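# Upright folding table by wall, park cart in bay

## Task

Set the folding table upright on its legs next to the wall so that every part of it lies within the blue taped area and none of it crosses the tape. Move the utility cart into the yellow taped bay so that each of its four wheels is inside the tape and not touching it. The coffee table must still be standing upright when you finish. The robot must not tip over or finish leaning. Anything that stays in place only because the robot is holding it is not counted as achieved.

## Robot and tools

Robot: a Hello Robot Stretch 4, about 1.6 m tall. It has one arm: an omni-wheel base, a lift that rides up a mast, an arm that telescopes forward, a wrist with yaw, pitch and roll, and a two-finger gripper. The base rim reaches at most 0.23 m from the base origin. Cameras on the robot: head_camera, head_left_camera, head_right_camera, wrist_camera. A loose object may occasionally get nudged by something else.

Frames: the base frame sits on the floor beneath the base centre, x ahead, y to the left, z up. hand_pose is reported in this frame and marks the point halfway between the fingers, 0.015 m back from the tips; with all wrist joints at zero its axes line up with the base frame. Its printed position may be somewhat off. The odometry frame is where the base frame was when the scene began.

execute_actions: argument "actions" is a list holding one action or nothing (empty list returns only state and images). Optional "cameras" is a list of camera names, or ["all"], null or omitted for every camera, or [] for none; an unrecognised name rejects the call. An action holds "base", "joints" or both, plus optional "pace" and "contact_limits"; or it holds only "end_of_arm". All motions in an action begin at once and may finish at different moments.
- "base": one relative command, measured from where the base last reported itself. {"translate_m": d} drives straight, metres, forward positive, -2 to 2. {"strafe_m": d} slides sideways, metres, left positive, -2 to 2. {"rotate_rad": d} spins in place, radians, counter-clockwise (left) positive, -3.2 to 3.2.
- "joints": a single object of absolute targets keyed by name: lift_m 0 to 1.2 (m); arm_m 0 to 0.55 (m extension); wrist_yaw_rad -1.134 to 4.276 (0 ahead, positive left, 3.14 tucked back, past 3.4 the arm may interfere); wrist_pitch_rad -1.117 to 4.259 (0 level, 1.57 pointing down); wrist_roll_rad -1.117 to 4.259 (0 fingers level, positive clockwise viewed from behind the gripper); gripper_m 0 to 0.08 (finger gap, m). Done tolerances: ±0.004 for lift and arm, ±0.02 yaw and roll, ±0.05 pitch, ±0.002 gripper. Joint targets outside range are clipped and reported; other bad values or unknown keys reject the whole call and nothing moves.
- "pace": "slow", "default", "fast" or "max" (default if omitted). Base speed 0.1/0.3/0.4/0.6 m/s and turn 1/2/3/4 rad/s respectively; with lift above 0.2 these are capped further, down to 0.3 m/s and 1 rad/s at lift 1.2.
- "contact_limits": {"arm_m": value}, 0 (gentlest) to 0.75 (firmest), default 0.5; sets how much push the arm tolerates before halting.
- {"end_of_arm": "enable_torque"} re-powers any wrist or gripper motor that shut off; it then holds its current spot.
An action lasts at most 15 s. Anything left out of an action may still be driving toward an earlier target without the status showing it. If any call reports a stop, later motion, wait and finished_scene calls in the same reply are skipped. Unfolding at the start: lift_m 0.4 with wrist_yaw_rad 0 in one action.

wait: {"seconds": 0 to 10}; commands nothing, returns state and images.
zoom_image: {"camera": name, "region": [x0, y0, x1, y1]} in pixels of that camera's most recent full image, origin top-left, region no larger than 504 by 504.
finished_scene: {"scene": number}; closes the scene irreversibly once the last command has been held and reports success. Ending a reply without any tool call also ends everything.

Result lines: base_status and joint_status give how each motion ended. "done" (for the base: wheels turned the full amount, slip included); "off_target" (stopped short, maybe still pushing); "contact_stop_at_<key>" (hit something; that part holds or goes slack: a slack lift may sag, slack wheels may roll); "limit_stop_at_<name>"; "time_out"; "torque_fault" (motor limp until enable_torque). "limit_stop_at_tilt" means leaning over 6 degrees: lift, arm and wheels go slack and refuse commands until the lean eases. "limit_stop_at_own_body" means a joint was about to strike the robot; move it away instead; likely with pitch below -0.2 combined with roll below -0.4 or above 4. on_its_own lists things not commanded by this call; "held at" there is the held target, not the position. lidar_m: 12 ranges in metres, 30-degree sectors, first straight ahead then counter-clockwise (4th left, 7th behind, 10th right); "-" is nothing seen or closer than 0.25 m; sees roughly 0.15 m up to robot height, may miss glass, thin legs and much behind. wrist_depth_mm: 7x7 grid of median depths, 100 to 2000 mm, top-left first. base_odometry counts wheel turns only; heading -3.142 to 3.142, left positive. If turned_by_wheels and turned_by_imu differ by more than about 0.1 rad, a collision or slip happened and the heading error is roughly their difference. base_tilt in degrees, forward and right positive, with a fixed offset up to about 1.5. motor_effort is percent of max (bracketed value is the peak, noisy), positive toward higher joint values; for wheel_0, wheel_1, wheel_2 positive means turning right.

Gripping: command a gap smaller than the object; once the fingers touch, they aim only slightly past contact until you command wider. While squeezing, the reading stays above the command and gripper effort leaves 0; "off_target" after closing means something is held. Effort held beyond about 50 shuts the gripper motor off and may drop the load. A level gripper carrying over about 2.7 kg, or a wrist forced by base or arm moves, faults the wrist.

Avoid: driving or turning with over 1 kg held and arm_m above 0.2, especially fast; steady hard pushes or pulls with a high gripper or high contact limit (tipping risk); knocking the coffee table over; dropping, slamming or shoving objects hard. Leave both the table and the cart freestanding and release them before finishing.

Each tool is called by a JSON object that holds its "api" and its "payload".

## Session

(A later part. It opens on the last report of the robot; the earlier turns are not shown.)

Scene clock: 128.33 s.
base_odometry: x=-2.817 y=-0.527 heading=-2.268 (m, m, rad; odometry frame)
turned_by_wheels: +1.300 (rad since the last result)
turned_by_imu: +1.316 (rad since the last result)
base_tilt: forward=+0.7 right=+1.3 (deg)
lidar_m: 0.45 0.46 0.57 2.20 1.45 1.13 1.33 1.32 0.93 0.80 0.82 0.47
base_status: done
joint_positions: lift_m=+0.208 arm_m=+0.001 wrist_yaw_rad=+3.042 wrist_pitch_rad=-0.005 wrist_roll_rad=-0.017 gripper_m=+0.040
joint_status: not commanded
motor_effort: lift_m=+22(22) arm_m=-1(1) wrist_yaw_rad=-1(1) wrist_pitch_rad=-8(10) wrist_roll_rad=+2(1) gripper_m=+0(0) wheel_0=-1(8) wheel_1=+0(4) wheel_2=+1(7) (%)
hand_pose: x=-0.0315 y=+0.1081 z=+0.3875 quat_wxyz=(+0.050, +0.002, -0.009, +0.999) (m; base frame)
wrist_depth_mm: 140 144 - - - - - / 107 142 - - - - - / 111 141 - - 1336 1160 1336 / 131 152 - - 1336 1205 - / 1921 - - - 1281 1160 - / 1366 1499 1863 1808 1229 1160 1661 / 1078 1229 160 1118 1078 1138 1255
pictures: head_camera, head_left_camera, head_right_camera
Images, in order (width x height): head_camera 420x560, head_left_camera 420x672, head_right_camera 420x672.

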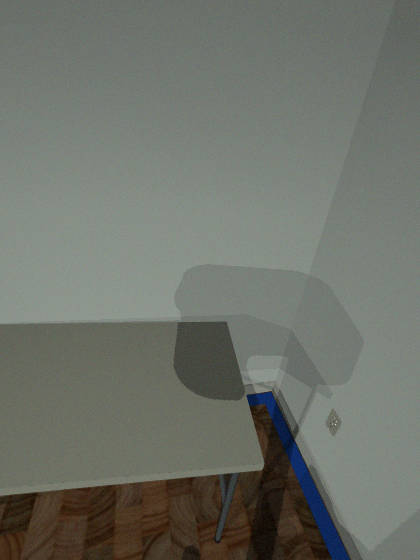

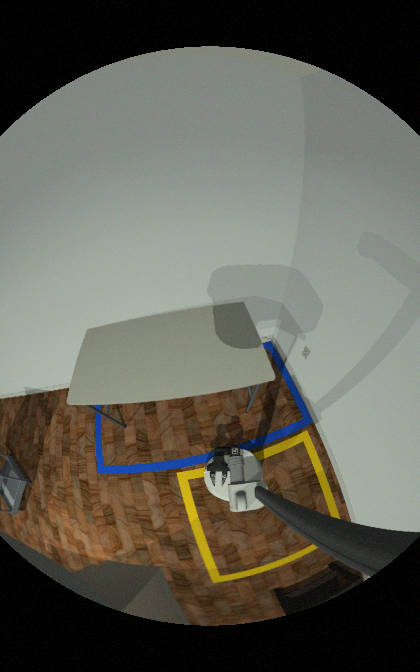

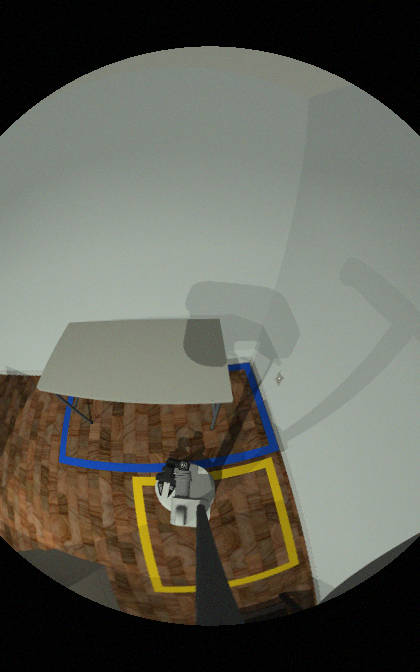

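{"api": "execute_actions", "payload": {"actions": [{"base":{"rotate_rad":0.25}}], "cameras": []}}

{"api": "execute_actions", "payload": {"actions": [{"base":{"strafe_m":1.25}}], "cameras": []}}

{"api": "execute_actions", "payload": {"actions": [{"base":{"rotate_rad":-0.8}}], "cameras": ["head_camera","head_left_camera"]}}

Scene clock: 137.97 s.
base_odometry: x=-2.818 y=-0.527 heading=-2.019 (m, m, rad; odometry frame)
turned_by_wheels: +0.250 (rad since the last result)
turned_by_imu: +0.252 (rad since the last result)
base_tilt: forward=+0.7 right=+1.3 (deg)
lidar_m: 0.44 0.50 0.79 2.16 1.14 1.19 1.33 1.13 0.85 0.81 0.87 0.44
base_status: done
joint_positions: lift_m=+0.208 arm_m=+0.001 wrist_yaw_rad=+3.042 wrist_pitch_rad=-0.005 wrist_roll_rad=-0.017 gripper_m=+0.040
joint_status: not commanded
motor_effort: lift_m=+22(22) arm_m=-2(1) wrist_yaw_rad=+0(1) wrist_pitch_rad=-8(8) wrist_roll_rad=+0(1) gripper_m=+0(0) wheel_0=-2(5) wheel_1=+0(8) wheel_2=+0(10) (%)
hand_pose: x=-0.0315 y=+0.1081 z=+0.3875 quat_wxyz=(+0.050, +0.002, -0.009, +0.999) (m; base frame)
wrist_depth_mm: 140 144 - - - - - / 107 143 - - - - 1042 / 111 141 - - - 1308 991 / 131 151 - - - 1229 976 / 1499 - - - - 1255 960 / 1430 1499 1618 - 1863 1182 960 / 1098 1182 160 1118 1308 1160 946
pictures: none
No camera images: the call's "cameras" was empty. Leave "cameras" out to get every camera's image.

Scene clock: 143.47 s.
base_odometry: x=-1.691 y=-1.069 heading=-2.019 (m, m, rad; odometry frame)
turned_by_wheels: +0.000 (rad since the last result)
turned_by_imu: -0.002 (rad since the last result)
base_tilt: forward=+0.7 right=+1.3 (deg)
lidar_m: 1.19 1.27 1.29 0.91 1.28 2.62 0.71 0.75 1.90 1.66 0.79 0.72
base_status: done
joint_positions: lift_m=+0.208 arm_m=+0.001 wrist_yaw_rad=+3.042 wrist_pitch_rad=-0.005 wrist_roll_rad=-0.017 gripper_m=+0.040
joint_status: not commanded
motor_effort: lift_m=+22(22) arm_m=-1(1) wrist_yaw_rad=-1(1) wrist_pitch_rad=-8(7) wrist_roll_rad=+0(1) gripper_m=+0(0) wheel_0=-1(7) wheel_1=+0(11) wheel_2=+0(0) (%)
hand_pose: x=-0.0315 y=+0.1081 z=+0.3875 quat_wxyz=(+0.050, +0.002, -0.009, +0.999) (m; base frame)
wrist_depth_mm: 140 144 842 - - - - / 107 143 854 - - - - / 111 141 842 - - - - / 131 151 820 - - - - / 778 798 831 - - - - / 788 788 798 - - - - / 778 759 160 1098 1308 1430 1430
pictures: none
No camera images: the call's "cameras" was empty. Leave "cameras" out to get every camera's image.

Scene clock: 145.00 s.
base_odometry: x=-1.691 y=-1.069 heading=-2.819 (m, m, rad; odometry frame)
turned_by_wheels: -0.800 (rad since the last result)
turned_by_imu: -0.811 (rad since the last result)
base_tilt: forward=+0.7 right=+1.3 (deg)
lidar_m: 0.70 0.83 1.20 1.44 0.92 0.97 2.88 0.71 0.72 0.87 2.08 1.07
base_status: done
joint_positions: lift_m=+0.208 arm_m=+0.001 wrist_yaw_rad=+3.042 wrist_pitch_rad=-0.005 wrist_roll_rad=-0.017 gripper_m=+0.040
joint_status: not commanded
motor_effort: lift_m=+22(22) arm_m=-1(1) wrist_yaw_rad=-1(1) wrist_pitch_rad=-10(8) wrist_roll_rad=+1(1) gripper_m=+0(0) wheel_0=+1(9) wheel_1=-1(3) wheel_2=-2(8) (%)
hand_pose: x=-0.0315 y=+0.1081 z=+0.3875 quat_wxyz=(+0.050, +0.002, -0.009, +0.999) (m; base frame)
wrist_depth_mm: 140 144 - - - - - / 107 142 - - - 1098 904 / 111 141 - - - 1205 1160 / 132 151 - - - 1537 - / - - - - - 1537 - / 1537 1756 1983 - 1430 1366 - / 1098 1160 159 1138 1205 891 878
pictures: head_camera, head_left_camera
Images, in order (width x height): head_camera 420x560, head_left_camera 420x672.

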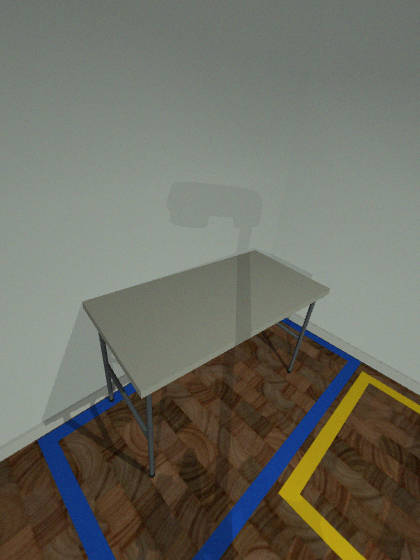

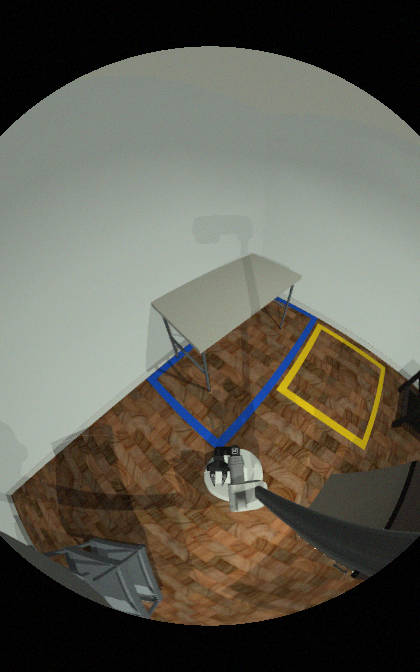

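{"api": "zoom_image", "payload": {"camera": "head_camera", "region": [30,300,190,490]}}

Region (30, 300, 190, 490) of head_camera's 420x560 image, scaled by 2.653, with more detail than that image has; it fills the left 424 columns of this view, and the rest is white.

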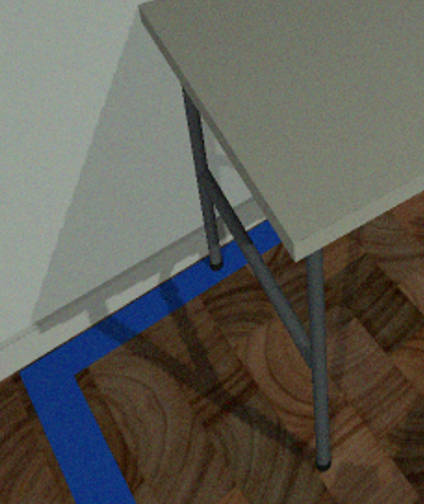

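{"api": "execute_actions", "payload": {"actions": [{"base":{"rotate_rad":0.75},"joints":{"lift_m":0.54,"wrist_yaw_rad":0,"wrist_roll_rad":1.57,"gripper_m":0.08}}], "cameras": []}}

{"api": "execute_actions", "payload": {"actions": [{"base":{"strafe_m":-0.63}}], "cameras": ["head_camera","wrist_camera"]}}

Scene clock: 162.57 s.
base_odometry: x=-1.691 y=-1.069 heading=-2.069 (m, m, rad; odometry frame)
turned_by_wheels: +0.750 (rad since the last result)
turned_by_imu: +0.759 (rad since the last result)
base_tilt: forward=+0.7 right=+1.3 (deg)
lidar_m: 1.20 1.27 1.72 0.94 1.22 2.64 0.69 0.75 1.81 2.07 0.82 0.71
base_status: done
joint_positions: lift_m=+0.540 arm_m=+0.001 wrist_yaw_rad=+0.001 wrist_pitch_rad=-0.005 wrist_roll_rad=+1.570 gripper_m=+0.080
joint_status: all done
motor_effort: lift_m=+25(30) arm_m=-1(2) wrist_yaw_rad=-2(8) wrist_pitch_rad=-8(9) wrist_roll_rad=+3(8) gripper_m=+1(4) wheel_0=-2(8) wheel_1=+0(3) wheel_2=-1(10) (%)
hand_pose: x=+0.3842 y=-0.0873 z=+0.7189 quat_wxyz=(+0.708, +0.707, -0.001, +0.002) (m; base frame)
wrist_depth_mm: 976 976 1008 1008 1042 1060 559 / 960 976 976 1008 1025 1025 976 / 960 960 976 1008 976 1008 991 / 931 960 931 976 1025 991 991 / 917 931 960 960 991 991 991 / 931 931 946 946 976 991 946 / - 123 931 946 145 960 931
pictures: none
No camera images: the call's "cameras" was empty. Leave "cameras" out to get every camera's image.

Scene clock: 166.00 s.
base_odometry: x=-2.244 y=-0.768 heading=-2.069 (m, m, rad; odometry frame)
turned_by_wheels: +0.000 (rad since the last result)
turned_by_imu: +0.001 (rad since the last result)
base_tilt: forward=+0.6 right=+1.3 (deg)
lidar_m: 0.55 0.62 1.69 1.58 1.03 0.74 0.76 1.41 1.51 1.42 0.75 0.58
base_status: done
joint_positions: lift_m=+0.540 arm_m=+0.001 wrist_yaw_rad=+0.000 wrist_pitch_rad=-0.005 wrist_roll_rad=+1.570 gripper_m=+0.080
joint_status: not commanded
motor_effort: lift_m=+25(26) arm_m=-2(1) wrist_yaw_rad=-2(4) wrist_pitch_rad=-10(10) wrist_roll_rad=+1(2) gripper_m=+1(1) wheel_0=+2(10) wheel_1=+1(8) wheel_2=-1(1) (%)
hand_pose: x=+0.3842 y=-0.0874 z=+0.7189 quat_wxyz=(+0.708, +0.707, -0.002, +0.002) (m; base frame)
wrist_depth_mm: 960 976 991 1025 1008 1042 1008 / 946 960 976 991 1008 1025 1008 / 946 960 976 332 1008 1025 991 / 946 960 946 976 991 1008 976 / 931 960 931 976 991 991 976 / 917 931 946 976 976 1008 931 / - 123 931 931 146 946 917
pictures: head_camera, wrist_camera
Images, in order (width x height): head_camera 420x560, wrist_camera 616x392.

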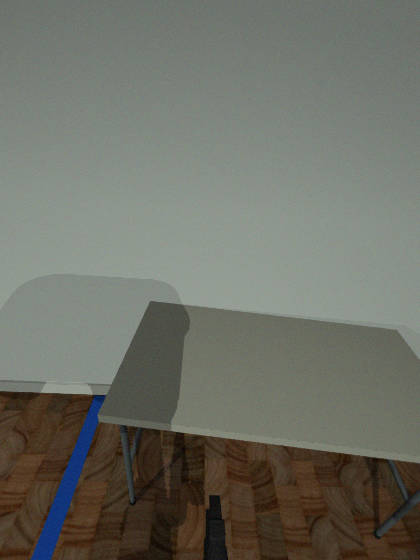

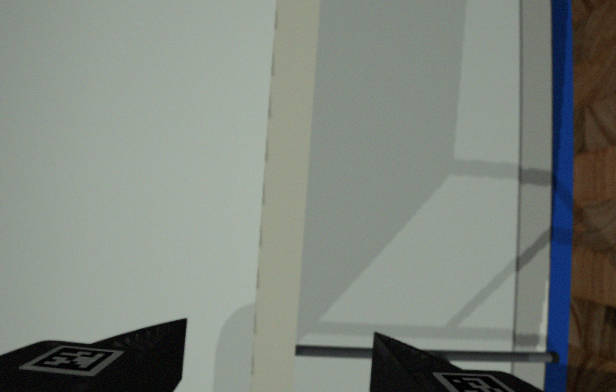

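{"api": "execute_actions", "payload": {"actions": [{"base":{"rotate_rad":-0.08}}], "cameras": []}}

{"api": "execute_actions", "payload": {"actions": [{"base":{"strafe_m":-0.17}}], "cameras": []}}

{"api": "execute_actions", "payload": {"actions": [{"joints":{"arm_m":0.17}}], "cameras": ["head_camera","wrist_camera"]}}

Scene clock: 175.07 s.
base_odometry: x=-2.244 y=-0.768 heading=-2.149 (m, m, rad; odometry frame)
turned_by_wheels: -0.080 (rad since the last result)
turned_by_imu: -0.082 (rad since the last result)
base_tilt: forward=+0.7 right=+1.3 (deg)
lidar_m: 0.55 0.61 1.61 1.56 1.84 0.77 0.76 1.41 1.56 1.44 0.80 0.60
base_status: done
joint_positions: lift_m=+0.540 arm_m=+0.001 wrist_yaw_rad=+0.000 wrist_pitch_rad=-0.005 wrist_roll_rad=+1.570 gripper_m=+0.080
joint_status: not commanded
motor_effort: lift_m=+25(25) arm_m=-2(1) wrist_yaw_rad=-1(2) wrist_pitch_rad=-8(7) wrist_roll_rad=+2(1) gripper_m=+1(2) wheel_0=+1(7) wheel_1=+0(3) wheel_2=-2(4) (%)
hand_pose: x=+0.3842 y=-0.0874 z=+0.7189 quat_wxyz=(+0.708, +0.707, -0.002, +0.002) (m; base frame)
wrist_depth_mm: 1042 1042 1060 1060 1078 1098 1008 / 991 1008 1042 1042 1060 1078 1008 / 960 976 991 349 1025 1042 976 / 946 976 976 991 991 1042 976 / 931 946 946 976 1008 1008 976 / 917 946 946 946 976 991 931 / - 123 917 946 146 946 931
pictures: none
No camera images: the call's "cameras" was empty. Leave "cameras" out to get every camera's image.

Scene clock: 176.90 s.
base_odometry: x=-2.386 y=-0.675 heading=-2.149 (m, m, rad; odometry frame)
turned_by_wheels: +0.000 (rad since the last result)
turned_by_imu: -0.001 (rad since the last result)
base_tilt: forward=+0.7 right=+1.3 (deg)
lidar_m: 0.57 0.59 1.61 1.74 1.13 0.79 1.06 1.33 1.37 1.26 0.80 0.60
base_status: done
joint_positions: lift_m=+0.540 arm_m=+0.001 wrist_yaw_rad=+0.000 wrist_pitch_rad=-0.005 wrist_roll_rad=+1.570 gripper_m=+0.080
joint_status: not commanded
motor_effort: lift_m=+25(25) arm_m=-2(1) wrist_yaw_rad=-1(1) wrist_pitch_rad=-8(9) wrist_roll_rad=+1(2) gripper_m=+1(2) wheel_0=-1(10) wheel_1=+0(7) wheel_2=-2(2) (%)
hand_pose: x=+0.3842 y=-0.0874 z=+0.7189 quat_wxyz=(+0.708, +0.707, -0.002, +0.002) (m; base frame)
wrist_depth_mm: 1042 1060 1060 1060 1098 1118 946 / 1008 1025 1042 1042 1078 1078 1008 / 976 991 1042 345 1042 1060 976 / 960 991 991 1025 1025 1042 960 / 960 960 976 991 991 1042 960 / 917 960 960 976 991 976 946 / - 123 946 946 146 976 917
pictures: none
No camera images: the call's "cameras" was empty. Leave "cameras" out to get every camera's image.

Scene clock: 178.50 s.
base_odometry: x=-2.386 y=-0.675 heading=-2.149 (m, m, rad; odometry frame)
turned_by_wheels: +0.000 (rad since the last result)
turned_by_imu: +0.000 (rad since the last result)
base_tilt: forward=+0.7 right=+1.3 (deg)
lidar_m: 0.57 0.61 1.62 1.73 1.14 0.81 1.06 1.33 1.36 1.26 0.80 0.60
base_status: not commanded
joint_positions: lift_m=+0.540 arm_m=+0.169 wrist_yaw_rad=+0.000 wrist_pitch_rad=-0.005 wrist_roll_rad=+1.570 gripper_m=+0.080
joint_status: all done
motor_effort: lift_m=+25(25) arm_m=+5(4) wrist_yaw_rad=-1(0) wrist_pitch_rad=-12(9) wrist_roll_rad=+1(2) gripper_m=+1(2) wheel_0=-1(1) wheel_1=+0(0) wheel_2=-2(2) (%)
hand_pose: x=+0.5528 y=-0.0874 z=+0.7189 quat_wxyz=(+0.707, +0.707, -0.002, +0.002) (m; base frame)
wrist_depth_mm: 866 891 904 178 917 931 946 / 842 866 866 177 904 917 917 / 831 854 854 175 878 904 904 / 820 809 842 175 854 891 878 / 788 798 798 174 831 854 866 / 768 778 798 171 831 854 831 / - 123 169 170 146 820 831
pictures: head_camera, wrist_camera
Images, in order (width x height): head_camera 420x560, wrist_camera 616x392.

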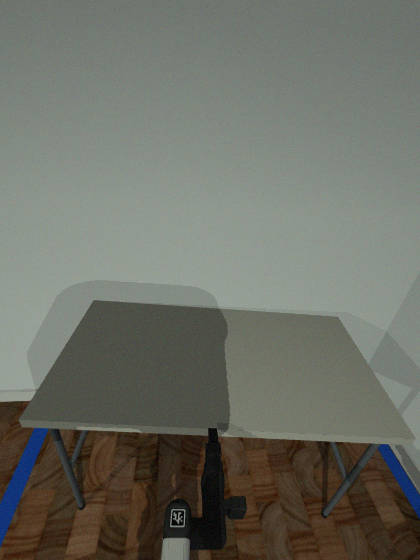

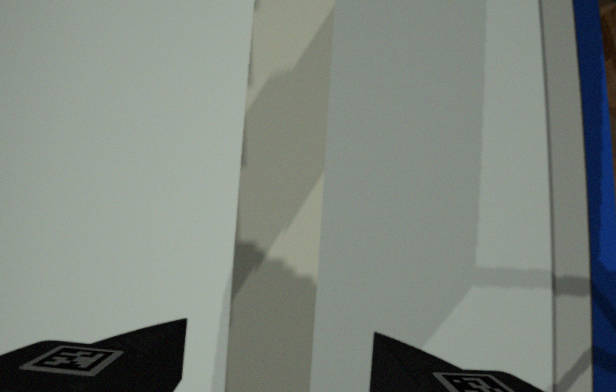

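{"api": "execute_actions", "payload": {"actions": [{"joints":{"arm_m":0.22}}], "cameras": []}}

{"api": "execute_actions", "payload": {"actions": [{"joints":{"gripper_m":0.034}}], "cameras": []}}

{"api": "execute_actions", "payload": {"actions": [{"base":{"translate_m":-0.18},"pace":"slow"}], "cameras": ["head_camera","wrist_camera"]}}

Scene clock: 182.93 s.
base_odometry: x=-2.386 y=-0.675 heading=-2.149 (m, m, rad; odometry frame)
turned_by_wheels: +0.000 (rad since the last result)
turned_by_imu: -0.001 (rad since the last result)
base_tilt: forward=+0.7 right=+1.3 (deg)
lidar_m: 0.57 0.60 1.63 1.74 1.12 0.78 1.06 1.31 1.37 1.26 0.79 0.60
base_status: not commanded
joint_positions: lift_m=+0.540 arm_m=+0.219 wrist_yaw_rad=+0.000 wrist_pitch_rad=-0.005 wrist_roll_rad=+1.570 gripper_m=+0.080
joint_status: all done
motor_effort: lift_m=+25(25) arm_m=+5(5) wrist_yaw_rad=-1(1) wrist_pitch_rad=-9(9) wrist_roll_rad=+1(2) gripper_m=+2(1) wheel_0=-1(1) wheel_1=+0(0) wheel_2=-2(2) (%)
hand_pose: x=+0.6028 y=-0.0874 z=+0.7189 quat_wxyz=(+0.707, +0.707, -0.002, +0.002) (m; base frame)
wrist_depth_mm: 798 831 831 127 854 878 891 / 788 820 809 126 842 854 854 / 759 778 788 125 831 842 854 / 759 768 123 124 809 831 831 / 750 741 122 123 798 809 809 / 732 732 121 122 768 778 788 / - 123 120 121 146 768 778
pictures: none
No camera images: the call's "cameras" was empty. Leave "cameras" out to get every camera's image.

Scene clock: 184.17 s.
base_odometry: x=-2.386 y=-0.675 heading=-2.149 (m, m, rad; odometry frame)
turned_by_wheels: +0.000 (rad since the last result)
turned_by_imu: +0.000 (rad since the last result)
base_tilt: forward=+0.7 right=+1.3 (deg)
lidar_m: 0.57 0.62 1.61 1.75 1.12 0.79 1.09 1.33 1.34 1.27 0.83 0.59
base_status: not commanded
joint_positions: lift_m=+0.540 arm_m=+0.219 wrist_yaw_rad=+0.000 wrist_pitch_rad=-0.010 wrist_roll_rad=+1.570 gripper_m=+0.037
joint_status: gripper_m off_target (ended at +0.037, target +0.034)
motor_effort: lift_m=+23(25) arm_m=+4(5) wrist_yaw_rad=-1(1) wrist_pitch_rad=+8(9) wrist_roll_rad=+1(3) gripper_m=-23(23) wheel_0=-1(1) wheel_1=+0(0) wheel_2=-2(2) (%)
hand_pose: x=+0.6028 y=-0.0874 z=+0.7203 quat_wxyz=(+0.707, +0.707, -0.004, +0.004) (m; base frame)
wrist_depth_mm: 831 820 831 126 854 891 891 / 798 820 820 125 854 854 878 / 778 788 809 124 820 831 842 / 768 778 778 124 809 809 809 / 750 759 759 123 788 798 820 / 723 732 750 122 768 778 788 / 715 732 120 121 759 768 778
pictures: none
No camera images: the call's "cameras" was empty. Leave "cameras" out to get every camera's image.

Scene clock: 187.27 s.
base_odometry: x=-2.288 y=-0.524 heading=-2.149 (m, m, rad; odometry frame)
turned_by_wheels: +0.000 (rad since the last result)
turned_by_imu: +0.000 (rad since the last result)
base_tilt: forward=+0.7 right=+1.3 (deg)
lidar_m: 0.55 0.60 1.86 1.73 0.84 0.62 1.03 1.16 1.38 1.27 0.83 0.59
base_status: done
joint_positions: lift_m=+0.540 arm_m=+0.220 wrist_yaw_rad=+0.006 wrist_pitch_rad=-0.010 wrist_roll_rad=+1.570 gripper_m=+0.037
joint_status: not commanded
on_its_own: wrist_yaw_rad is at rest, and its effort (-17) is outside its rest range (-13 to +13)
motor_effort: lift_m=+23(23) arm_m=+1(5) wrist_yaw_rad=-17(18) wrist_pitch_rad=+4(9) wrist_roll_rad=+2(2) gripper_m=-23(22) wheel_0=-3(6) wheel_1=-3(7) wheel_2=+6(11) (%)
hand_pose: x=+0.6040 y=-0.0862 z=+0.7203 quat_wxyz=(+0.707, +0.707, -0.002, +0.005) (m; base frame)
wrist_depth_mm: 991 991 1008 127 1042 1060 1025 / 976 991 991 126 1008 1042 1008 / 960 960 991 125 1008 1008 991 / 931 946 960 124 976 1008 976 / 904 917 946 123 976 976 946 / 917 891 904 122 960 946 946 / 878 891 120 121 946 946 917
pictures: head_camera, wrist_camera
Images, in order (width x height): head_camera 420x560, wrist_camera 616x392.

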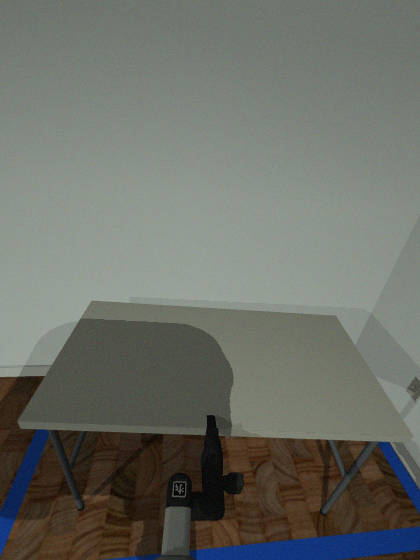

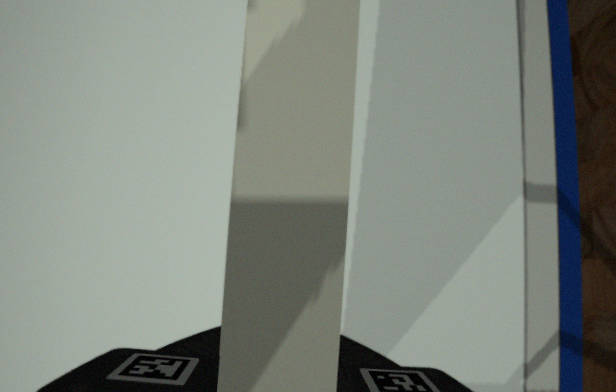

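{"api": "execute_actions", "payload": {"actions": [{"joints":{"gripper_m":0.08}}], "cameras": []}}

{"api": "execute_actions", "payload": {"actions": [{"joints":{"arm_m":0}}], "cameras": []}}

{"api": "execute_actions", "payload": {"actions": [{"base":{"translate_m":-0.2}}], "cameras": []}}

{"api": "execute_actions", "payload": {"actions": [{"base":{"strafe_m":1.1}}], "cameras": ["head_camera","head_left_camera","head_right_camera"]}}

Scene clock: 195.00 s.
base_odometry: x=-2.288 y=-0.524 heading=-2.149 (m, m, rad; odometry frame)
turned_by_wheels: +0.000 (rad since the last result)
turned_by_imu: -0.001 (rad since the last result)
base_tilt: forward=+0.7 right=+1.3 (deg)
lidar_m: 0.57 0.60 1.85 1.73 0.83 0.64 1.01 1.15 1.37 1.28 0.82 0.61
base_status: not commanded
joint_positions: lift_m=+0.540 arm_m=+0.220 wrist_yaw_rad=+0.000 wrist_pitch_rad=-0.005 wrist_roll_rad=+1.570 gripper_m=+0.080
joint_status: all done
motor_effort: lift_m=+23(23) arm_m=+0(0) wrist_yaw_rad=-2(17) wrist_pitch_rad=-5(7) wrist_roll_rad=+2(2) gripper_m=+2(22) wheel_0=-2(3) wheel_1=-2(3) wheel_2=+2(6) (%)
hand_pose: x=+0.6035 y=-0.0873 z=+0.7193 quat_wxyz=(+0.707, +0.707, -0.002, +0.002) (m; base frame)
wrist_depth_mm: 991 1008 1008 129 1060 1078 1008 / 946 976 976 128 1060 1042 991 / 960 960 976 127 1042 1042 976 / 917 960 931 126 1008 1008 960 / 904 917 124 125 960 991 960 / 904 904 122 124 960 976 946 / - 123 121 123 146 931 917
pictures: none
No camera images: the call's "cameras" was empty. Leave "cameras" out to get every camera's image.

Scene clock: 196.77 s.
base_odometry: x=-2.288 y=-0.524 heading=-2.149 (m, m, rad; odometry frame)
turned_by_wheels: +0.000 (rad since the last result)
turned_by_imu: +0.000 (rad since the last result)
base_tilt: forward=+0.7 right=+1.3 (deg)
lidar_m: 0.56 0.61 1.86 1.73 0.84 0.62 1.02 1.17 1.37 1.27 0.81 0.60
base_status: not commanded
joint_positions: lift_m=+0.540 arm_m=+0.001 wrist_yaw_rad=+0.000 wrist_pitch_rad=-0.005 wrist_roll_rad=+1.570 gripper_m=+0.080
joint_status: all done
motor_effort: lift_m=+23(23) arm_m=-5(4) wrist_yaw_rad=-1(2) wrist_pitch_rad=-10(10) wrist_roll_rad=+2(2) gripper_m=+2(1) wheel_0=-2(2) wheel_1=-2(2) wheel_2=+1(1) (%)
hand_pose: x=+0.3847 y=-0.0874 z=+0.7191 quat_wxyz=(+0.707, +0.707, -0.002, +0.002) (m; base frame)
wrist_depth_mm: 1229 1255 1255 917 1308 1308 960 / 1182 1229 1229 1229 1281 1281 991 / 1160 1205 1205 349 1229 1255 976 / 1138 1160 1160 1205 1205 1229 976 / 1118 1118 1138 1160 1205 1182 960 / 1098 1138 1118 1138 1138 1160 976 / - 123 1098 1118 146 1160 931
pictures: none
No camera images: the call's "cameras" was empty. Leave "cameras" out to get every camera's image.

Scene clock: 198.83 s.
base_odometry: x=-2.179 y=-0.356 heading=-2.149 (m, m, rad; odometry frame)
turned_by_wheels: +0.000 (rad since the last result)
turned_by_imu: +0.000 (rad since the last result)
base_tilt: forward=+0.7 right=+1.3 (deg)
lidar_m: 0.76 0.81 2.13 1.76 0.54 0.45 0.95 1.00 1.14 1.30 1.34 0.82
base_status: done
joint_positions: lift_m=+0.540 arm_m=+0.001 wrist_yaw_rad=+0.000 wrist_pitch_rad=-0.005 wrist_roll_rad=+1.570 gripper_m=+0.080
joint_status: not commanded
motor_effort: lift_m=+23(23) arm_m=-5(5) wrist_yaw_rad=-1(0) wrist_pitch_rad=-13(10) wrist_roll_rad=+2(1) gripper_m=+1(1) wheel_0=-1(6) wheel_1=+0(6) wheel_2=-2(9) (%)
hand_pose: x=+0.3847 y=-0.0874 z=+0.7191 quat_wxyz=(+0.707, +0.707, -0.002, +0.002) (m; base frame)
wrist_depth_mm: 1430 1464 1464 1464 1499 1397 991 / 1430 1430 1430 1464 1464 1397 1008 / 1366 1397 1366 1430 1430 1366 991 / 1336 1336 1366 1366 1430 1366 960 / 1336 1366 1308 1366 1397 1308 960 / 1281 1308 1281 1281 1366 1308 960 / - 123 1308 1308 146 1182 917
pictures: none
No camera images: the call's "cameras" was empty. Leave "cameras" out to get every camera's image.

Scene clock: 203.83 s.
base_odometry: x=-1.258 y=-0.958 heading=-2.150 (m, m, rad; odometry frame)
turned_by_wheels: +0.000 (rad since the last result)
turned_by_imu: -0.002 (rad since the last result)
base_tilt: forward=+0.7 right=+1.3 (deg)
lidar_m: 1.50 1.54 0.68 0.70 0.97 2.38 1.08 0.46 0.57 2.41 1.11 1.01
base_status: done
joint_positions: lift_m=+0.540 arm_m=+0.001 wrist_yaw_rad=+0.000 wrist_pitch_rad=-0.005 wrist_roll_rad=+1.570 gripper_m=+0.080
joint_status: not commanded
motor_effort: lift_m=+23(23) arm_m=-5(5) wrist_yaw_rad=-2(1) wrist_pitch_rad=-8(9) wrist_roll_rad=+2(2) gripper_m=+1(1) wheel_0=+0(9) wheel_1=+0(9) wheel_2=-1(2) (%)
hand_pose: x=+0.3847 y=-0.0874 z=+0.7191 quat_wxyz=(+0.707, +0.707, -0.002, +0.002) (m; base frame)
wrist_depth_mm: 1336 1366 1397 1397 1430 1397 991 / 1308 1336 1336 1397 1366 1281 991 / 1281 1281 1308 1308 1336 1336 1008 / 1255 1255 1308 1255 1336 1336 976 / 1205 1255 1255 1281 1308 1308 946 / 1205 1205 1229 1255 1255 1255 917 / - 123 1182 1255 146 1160 917
pictures: head_camera, head_left_camera, head_right_camera
Images, in order (width x height): head_camera 420x560, head_left_camera 420x672, head_right_camera 420x672.

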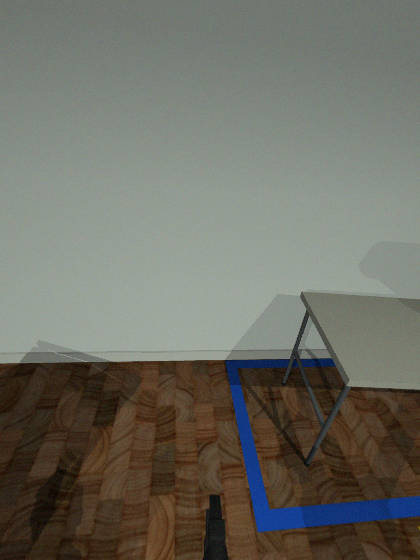

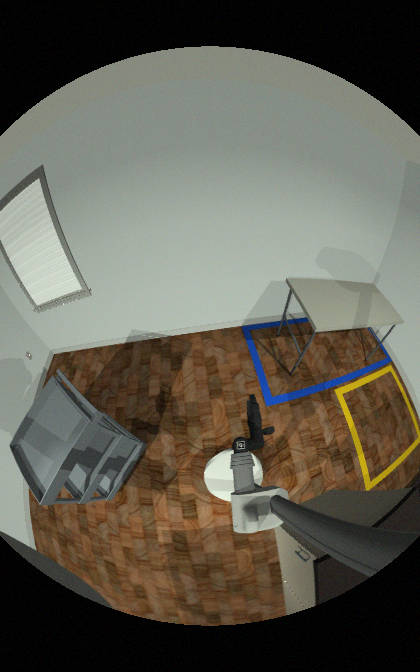

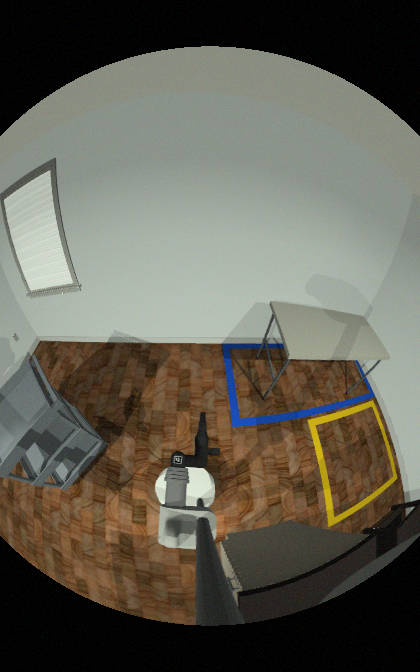

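{"api": "execute_actions", "payload": {"actions": [{"base":{"rotate_rad":1.45}}], "cameras": ["head_camera","head_left_camera"]}}

Scene clock: 210.43 s.
base_odometry: x=-1.258 y=-0.958 heading=-0.700 (m, m, rad; odometry frame)
turned_by_wheels: +1.450 (rad since the last result)
turned_by_imu: +1.467 (rad since the last result)
base_tilt: forward=+0.7 right=+1.3 (deg)
lidar_m: 0.69 0.86 2.50 2.24 0.46 0.48 2.29 1.28 1.01 1.50 1.52 0.69
base_status: done
joint_positions: lift_m=+0.540 arm_m=+0.001 wrist_yaw_rad=+0.000 wrist_pitch_rad=-0.005 wrist_roll_rad=+1.570 gripper_m=+0.080
joint_status: not commanded
motor_effort: lift_m=+23(23) arm_m=-5(5) wrist_yaw_rad=-1(1) wrist_pitch_rad=-10(8) wrist_roll_rad=+1(2) gripper_m=+1(1) wheel_0=-2(5) wheel_1=-1(5) wheel_2=+0(6) (%)
hand_pose: x=+0.3847 y=-0.0874 z=+0.7191 quat_wxyz=(+0.707, +0.707, -0.002, +0.002) (m; base frame)
wrist_depth_mm: - - 1983 1983 1808 1430 991 / - - - - - 1397 1008 / - - 564 - 1863 1308 946 / - - 439 - 480 488 732 / - - 459 - 820 473 732 / 1921 1921 492 - 778 866 741 / - 123 517 1983 146 854 732
pictures: head_camera, head_left_camera
Images, in order (width x height): head_camera 420x560, head_left_camera 420x672.

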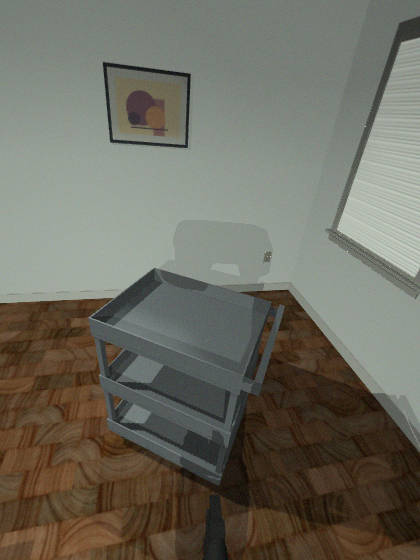

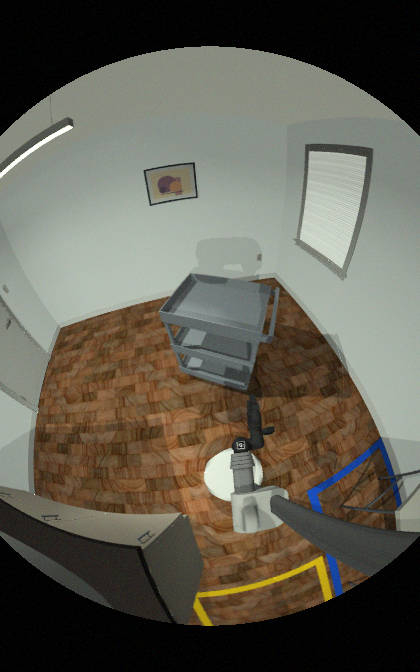

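{"api": "execute_actions", "payload": {"actions": [{"base":{"strafe_m":-0.62}}], "cameras": []}}

{"api": "execute_actions", "payload": {"actions": [{"base":{"translate_m":0.44},"joints":{"lift_m":0.7}}], "cameras": []}}

{"api": "execute_actions", "payload": {"actions": [{"base":{"rotate_rad":1.15}}], "cameras": ["head_camera","wrist_camera","head_left_camera"]}}

Scene clock: 249.97 s.
base_odometry: x=-1.657 y=-1.433 heading=-0.700 (m, m, rad; odometry frame)
turned_by_wheels: +0.000 (rad since the last result)
turned_by_imu: -0.001 (rad since the last result)
base_tilt: forward=+0.7 right=+1.3 (deg)
lidar_m: 1.03 0.76 1.19 1.08 1.01 2.13 1.19 0.57 0.70 0.88 0.90 1.10
base_status: done
joint_positions: lift_m=+0.540 arm_m=+0.001 wrist_yaw_rad=+0.000 wrist_pitch_rad=-0.005 wrist_roll_rad=+1.570 gripper_m=+0.080
joint_status: not commanded
motor_effort: lift_m=+23(23) arm_m=-5(5) wrist_yaw_rad=-1(2) wrist_pitch_rad=-9(7) wrist_roll_rad=+2(2) gripper_m=+1(2) wheel_0=-1(8) wheel_1=+0(12) wheel_2=+0(0) (%)
hand_pose: x=+0.3847 y=-0.0874 z=+0.7191 quat_wxyz=(+0.707, +0.707, -0.002, +0.002) (m; base frame)
wrist_depth_mm: 1078 1060 1078 1060 1008 1008 931 / 1430 1366 1336 1336 1308 1229 991 / 1983 1863 1863 1808 1756 1430 991 / - - - - - 1366 960 / - - - - - 1336 960 / - - - - - 1308 931 / - 123 - - 146 1182 917
pictures: none
No camera images: the call's "cameras" was empty. Leave "cameras" out to get every camera's image.

Scene clock: 252.90 s.
base_odometry: x=-1.321 y=-1.716 heading=-0.700 (m, m, rad; odometry frame)
turned_by_wheels: +0.000 (rad since the last result)
turned_by_imu: -0.002 (rad since the last result)
base_tilt: forward=+0.7 right=+1.3 (deg)
lidar_m: 1.83 0.49 0.43 2.94 1.23 1.37 1.01 0.99 0.90 0.80 0.81 1.01
base_status: done
joint_positions: lift_m=+0.700 arm_m=+0.001 wrist_yaw_rad=+0.000 wrist_pitch_rad=-0.005 wrist_roll_rad=+1.570 gripper_m=+0.080
joint_status: all done
motor_effort: lift_m=+25(24) arm_m=-4(4) wrist_yaw_rad=-1(1) wrist_pitch_rad=-8(10) wrist_roll_rad=+2(2) gripper_m=+1(1) wheel_0=+0(5) wheel_1=+0(9) wheel_2=+0(12) (%)
hand_pose: x=+0.3847 y=-0.0874 z=+0.8789 quat_wxyz=(+0.707, +0.707, -0.002, +0.002) (m; base frame)
wrist_depth_mm: 960 946 917 904 891 904 891 / 1229 1205 1205 1182 1118 1078 1098 / 1708 1618 1618 1537 1537 1464 1205 / 1756 1808 1863 1863 1808 1661 1205 / 1708 1708 1756 1808 1808 1618 1229 / 1661 1661 1708 1756 1756 1618 1160 / - 123 1618 1708 146 1430 1138
pictures: none
No camera images: the call's "cameras" was empty. Leave "cameras" out to get every camera's image.

Scene clock: 254.70 s.
base_odometry: x=-1.321 y=-1.716 heading=+0.450 (m, m, rad; odometry frame)
turned_by_wheels: +1.150 (rad since the last result)
turned_by_imu: +1.164 (rad since the last result)
base_tilt: forward=+0.6 right=+1.3 (deg)
lidar_m: 0.45 2.92 1.23 1.49 0.97 1.03 0.88 0.81 0.82 1.09 0.64 0.47
base_status: done
joint_positions: lift_m=+0.700 arm_m=+0.001 wrist_yaw_rad=+0.000 wrist_pitch_rad=-0.005 wrist_roll_rad=+1.570 gripper_m=+0.080
joint_status: not commanded
motor_effort: lift_m=+25(25) arm_m=-5(5) wrist_yaw_rad=-2(2) wrist_pitch_rad=-11(8) wrist_roll_rad=+2(1) gripper_m=+2(1) wheel_0=-2(8) wheel_1=+1(3) wheel_2=+0(7) (%)
hand_pose: x=+0.3847 y=-0.0874 z=+0.8789 quat_wxyz=(+0.707, +0.707, -0.002, +0.002) (m; base frame)
wrist_depth_mm: 1808 1808 1863 647 283 1708 564 / - - - 891 278 788 569 / - - - 276 277 788 559 / - - - 229 273 759 554 / - - - 209 271 759 544 / - - - 208 268 1397 508 / - 123 - 213 146 277 278
pictures: head_camera, head_left_camera, wrist_camera
Images, in order (width x height): head_camera 420x560, head_left_camera 420x672, wrist_camera 616x392.

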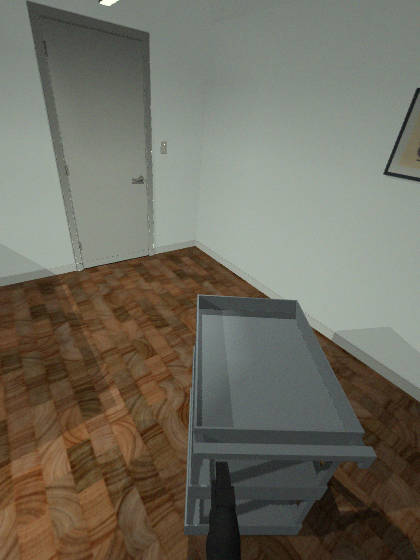

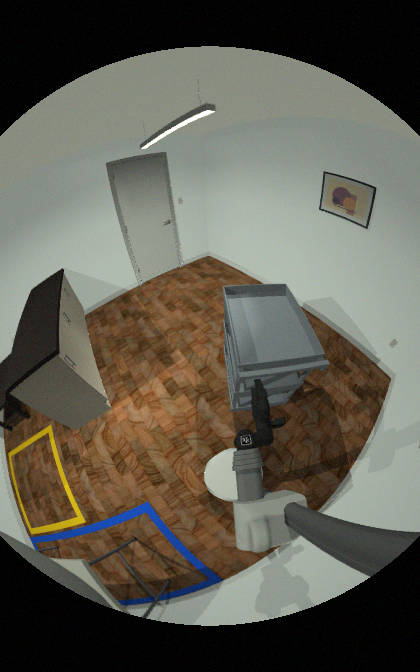

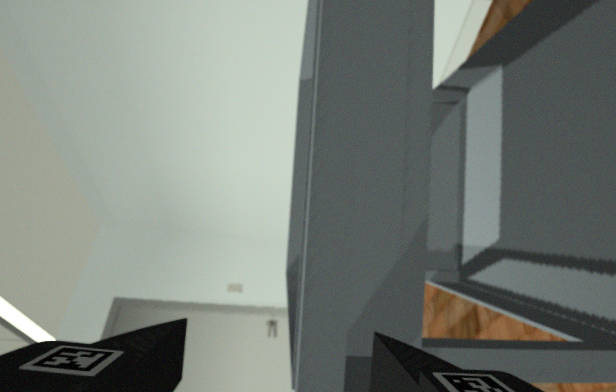

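{"api": "execute_actions", "payload": {"actions": [{"base":{"strafe_m":-0.14},"joints":{"lift_m":1.02,"wrist_pitch_rad":1.57}}], "cameras": []}}

{"api": "execute_actions", "payload": {"actions": [{"joints":{"arm_m":0.28}}], "cameras": ["head_camera","wrist_camera"]}}

Scene clock: 267.30 s.
base_odometry: x=-1.260 y=-1.842 heading=+0.450 (m, m, rad; odometry frame)
turned_by_wheels: +0.000 (rad since the last result)
turned_by_imu: -0.001 (rad since the last result)
base_tilt: forward=+0.7 right=+1.3 (deg)
lidar_m: 0.42 3.01 1.35 1.58 1.10 1.14 0.77 0.72 0.73 0.95 1.91 0.45
base_status: done
joint_positions: lift_m=+1.020 arm_m=+0.001 wrist_yaw_rad=+0.000 wrist_pitch_rad=+1.570 wrist_roll_rad=+1.570 gripper_m=+0.080
joint_status: all done
motor_effort: lift_m=+25(28) arm_m=-4(4) wrist_yaw_rad=-2(2) wrist_pitch_rad=-2(7) wrist_roll_rad=+2(1) gripper_m=+1(2) wheel_0=+0(7) wheel_1=+0(6) wheel_2=+1(1) (%)
hand_pose: x=+0.1722 y=-0.0874 z=+0.9853 quat_wxyz=(+0.501, +0.500, +0.500, -0.499) (m; base frame)
wrist_depth_mm: 1118 1118 1138 1160 1182 1118 878 / 585 1118 1118 1160 1160 1182 960 / 647 960 1118 1182 1138 1205 1060 / 621 946 1138 1118 1160 1182 1182 / 627 931 1078 904 917 1160 1205 / 615 917 1098 904 917 1118 334 / - 123 1078 1098 146 1138 1138
pictures: none
No camera images: the call's "cameras" was empty. Leave "cameras" out to get every camera's image.

Scene clock: 269.27 s.
base_odometry: x=-1.260 y=-1.842 heading=+0.450 (m, m, rad; odometry frame)
turned_by_wheels: +0.000 (rad since the last result)
turned_by_imu: +0.000 (rad since the last result)
base_tilt: forward=+0.7 right=+1.3 (deg)
lidar_m: 0.42 3.01 1.37 1.58 1.11 1.15 0.78 0.72 0.74 0.94 1.91 0.46
base_status: not commanded
joint_positions: lift_m=+1.020 arm_m=+0.279 wrist_yaw_rad=+0.000 wrist_pitch_rad=+1.570 wrist_roll_rad=+1.570 gripper_m=+0.080
joint_status: all done
motor_effort: lift_m=+25(25) arm_m=+5(2) wrist_yaw_rad=-2(1) wrist_pitch_rad=+0(0) wrist_roll_rad=+2(2) gripper_m=+1(1) wheel_0=+0(0) wheel_1=+0(0) wheel_2=+1(1) (%)
hand_pose: x=+0.4503 y=-0.0874 z=+0.9853 quat_wxyz=(+0.501, +0.500, +0.500, -0.499) (m; base frame)
wrist_depth_mm: 338 342 345 1182 1182 1182 1098 / 334 340 342 1160 1160 1182 1205 / 329 334 340 1138 1160 1182 1182 / 327 330 336 1138 1160 1182 1205 / 324 327 330 1138 931 946 1182 / 319 324 329 1098 917 931 1138 / - 123 309 1098 146 931 1138
pictures: head_camera, wrist_camera
Images, in order (width x height): head_camera 420x560, wrist_camera 616x392.

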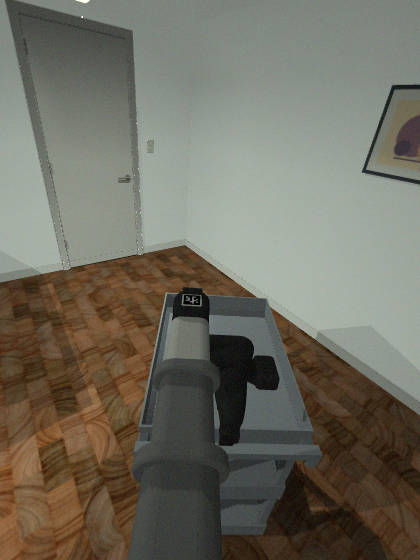

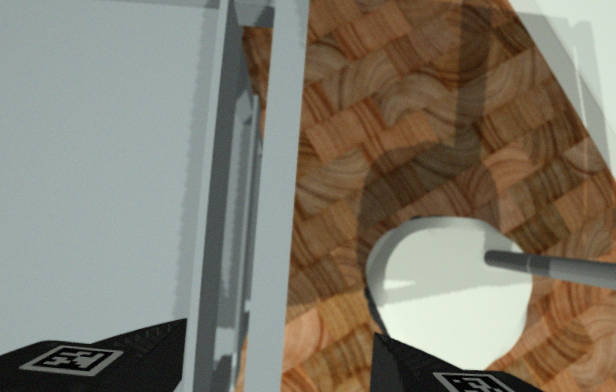

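{"api": "execute_actions", "payload": {"actions": [{"joints":{"arm_m":0.292,"gripper_m":0.055,"lift_m":0.93}}], "cameras": ["wrist_camera"]}}

Scene clock: 275.63 s.
base_odometry: x=-1.260 y=-1.842 heading=+0.450 (m, m, rad; odometry frame)
turned_by_wheels: +0.000 (rad since the last result)
turned_by_imu: -0.001 (rad since the last result)
base_tilt: forward=+0.7 right=+1.4 (deg)
lidar_m: 0.42 3.02 1.34 1.59 1.12 1.17 0.79 0.73 0.75 0.97 1.91 0.46
base_status: not commanded
joint_positions: lift_m=+0.930 arm_m=+0.291 wrist_yaw_rad=+0.000 wrist_pitch_rad=+1.570 wrist_roll_rad=+1.570 gripper_m=+0.055
joint_status: all done
motor_effort: lift_m=+18(24) arm_m=+5(6) wrist_yaw_rad=-1(1) wrist_pitch_rad=+0(2) wrist_roll_rad=+2(2) gripper_m=-2(4) wheel_0=+0(0) wheel_1=+0(0) wheel_2=+0(1) (%)
hand_pose: x=+0.4623 y=-0.0874 z=+0.8958 quat_wxyz=(+0.501, +0.500, +0.500, -0.499) (m; base frame)
wrist_depth_mm: 249 254 254 190 1098 1098 1118 / 246 249 252 187 1078 1098 1098 / 244 247 249 185 1078 1098 1098 / 240 245 248 183 1060 1098 1078 / 239 241 260 181 931 842 1060 / 236 238 512 179 842 842 1025 / 234 125 554 176 135 820 1060
pictures: wrist_camera
Images, in order (width x height): wrist_camera 616x392.

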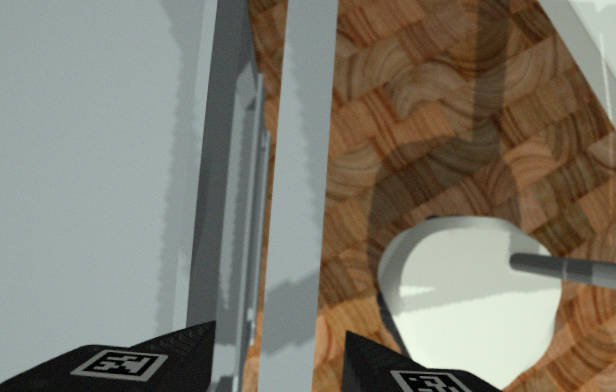

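{"api": "execute_actions", "payload": {"actions": [{"joints":{"lift_m":0.89}}], "cameras": []}}

{"api": "execute_actions", "payload": {"actions": [{"joints":{"gripper_m":0.023}}], "cameras": []}}

{"api": "execute_actions", "payload": {"actions": [{"base":{"strafe_m":-0.15},"pace":"slow"}], "cameras": ["head_left_camera","wrist_camera"]}}

Scene clock: 282.13 s.
base_odometry: x=-1.260 y=-1.842 heading=+0.450 (m, m, rad; odometry frame)
turned_by_wheels: +0.000 (rad since the last result)
turned_by_imu: -0.001 (rad since the last result)
base_tilt: forward=+0.7 right=+1.3 (deg)
lidar_m: 0.43 2.99 1.37 1.57 1.11 1.16 0.80 0.73 0.75 0.96 1.90 0.45
base_status: not commanded
joint_positions: lift_m=+0.890 arm_m=+0.291 wrist_yaw_rad=+0.000 wrist_pitch_rad=+1.570 wrist_roll_rad=+1.570 gripper_m=+0.055
joint_status: all done
motor_effort: lift_m=+18(25) arm_m=+5(5) wrist_yaw_rad=-1(1) wrist_pitch_rad=+0(0) wrist_roll_rad=+2(1) gripper_m=-2(2) wheel_0=+0(0) wheel_1=+0(0) wheel_2=+1(1) (%)
hand_pose: x=+0.4623 y=-0.0874 z=+0.8558 quat_wxyz=(+0.501, +0.500, +0.500, -0.499) (m; base frame)
wrist_depth_mm: 209 213 199 148 1060 1098 1118 / 207 210 213 146 1042 1042 1060 / 205 208 229 144 1025 1060 1078 / 203 205 462 143 1042 1042 1042 / 201 204 455 141 960 798 820 / 198 200 508 139 820 798 809 / 196 126 149 138 135 788 1008
pictures: none
No camera images: the call's "cameras" was empty. Leave "cameras" out to get every camera's image.

Scene clock: 283.17 s.
base_odometry: x=-1.260 y=-1.842 heading=+0.450 (m, m, rad; odometry frame)
turned_by_wheels: +0.000 (rad since the last result)
turned_by_imu: +0.000 (rad since the last result)
base_tilt: forward=+0.7 right=+1.3 (deg)
lidar_m: 0.43 3.02 1.36 1.60 1.12 1.16 0.78 0.73 0.76 0.96 1.90 0.48
base_status: not commanded
joint_positions: lift_m=+0.890 arm_m=+0.291 wrist_yaw_rad=-0.001 wrist_pitch_rad=+1.574 wrist_roll_rad=+1.570 gripper_m=+0.025
joint_status: all done
motor_effort: lift_m=+18(18) arm_m=+5(5) wrist_yaw_rad=+3(5) wrist_pitch_rad=-12(20) wrist_roll_rad=+2(2) gripper_m=-13(12) wheel_0=+0(0) wheel_1=+0(0) wheel_2=+1(1) (%)
hand_pose: x=+0.4613 y=-0.0874 z=+0.8558 quat_wxyz=(+0.499, +0.499, +0.501, -0.501) (m; base frame)
wrist_depth_mm: 209 212 223 147 1042 1098 1060 / 207 209 404 146 1042 1060 1060 / 204 208 462 144 1025 1078 1098 / 202 204 459 142 1042 1042 1042 / 200 202 512 141 946 798 820 / 198 199 445 139 809 809 809 / 196 197 135 137 798 788 1008
pictures: none
No camera images: the call's "cameras" was empty. Leave "cameras" out to get every camera's image.

Scene clock: 285.80 s.
base_odometry: x=-1.194 y=-1.977 heading=+0.451 (m, m, rad; odometry frame)
turned_by_wheels: +0.001 (rad since the last result)
turned_by_imu: +0.002 (rad since the last result)
base_tilt: forward=+0.7 right=+1.3 (deg)
lidar_m: 0.41 3.10 1.49 1.70 1.24 1.05 0.70 0.63 0.66 0.80 1.77 0.50
base_status: done
joint_positions: lift_m=+0.890 arm_m=+0.291 wrist_yaw_rad=+0.007 wrist_pitch_rad=+1.570 wrist_roll_rad=+1.563 gripper_m=+0.027
joint_status: not commanded
on_its_own: wrist_yaw_rad is at rest, and its effort (-20) is outside its rest range (-13 to +13); wrist_roll_rad is at rest, and its effort (+21) is outside its rest range (-13 to +13)
motor_effort: lift_m=+18(18) arm_m=+4(5) wrist_yaw_rad=-20(20) wrist_pitch_rad=-3(12) wrist_roll_rad=+21(21) gripper_m=-29(30) wheel_0=+6(13) wheel_1=+1(4) wheel_2=+5(4) (%)
hand_pose: x=+0.4628 y=-0.0874 z=+0.8558 quat_wxyz=(+0.504, +0.497, +0.503, -0.496) (m; base frame)
wrist_depth_mm: 209 184 145 1025 1042 1078 1060 / 207 178 230 1025 1042 1060 1078 / 205 172 220 991 1025 1060 1078 / 202 166 210 991 1008 1042 1042 / 201 163 512 1025 960 809 809 / 200 171 215 991 809 798 809 / 196 182 135 137 788 788 1025
pictures: head_left_camera, wrist_camera
Images, in order (width x height): head_left_camera 420x672, wrist_camera 616x392.

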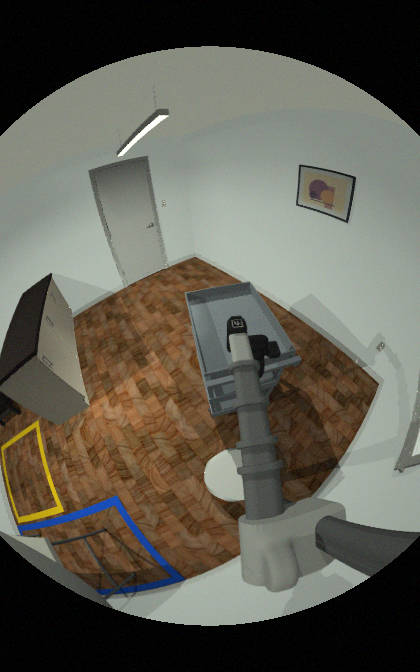

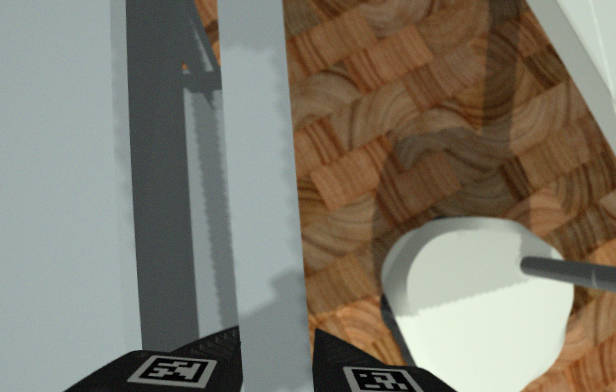

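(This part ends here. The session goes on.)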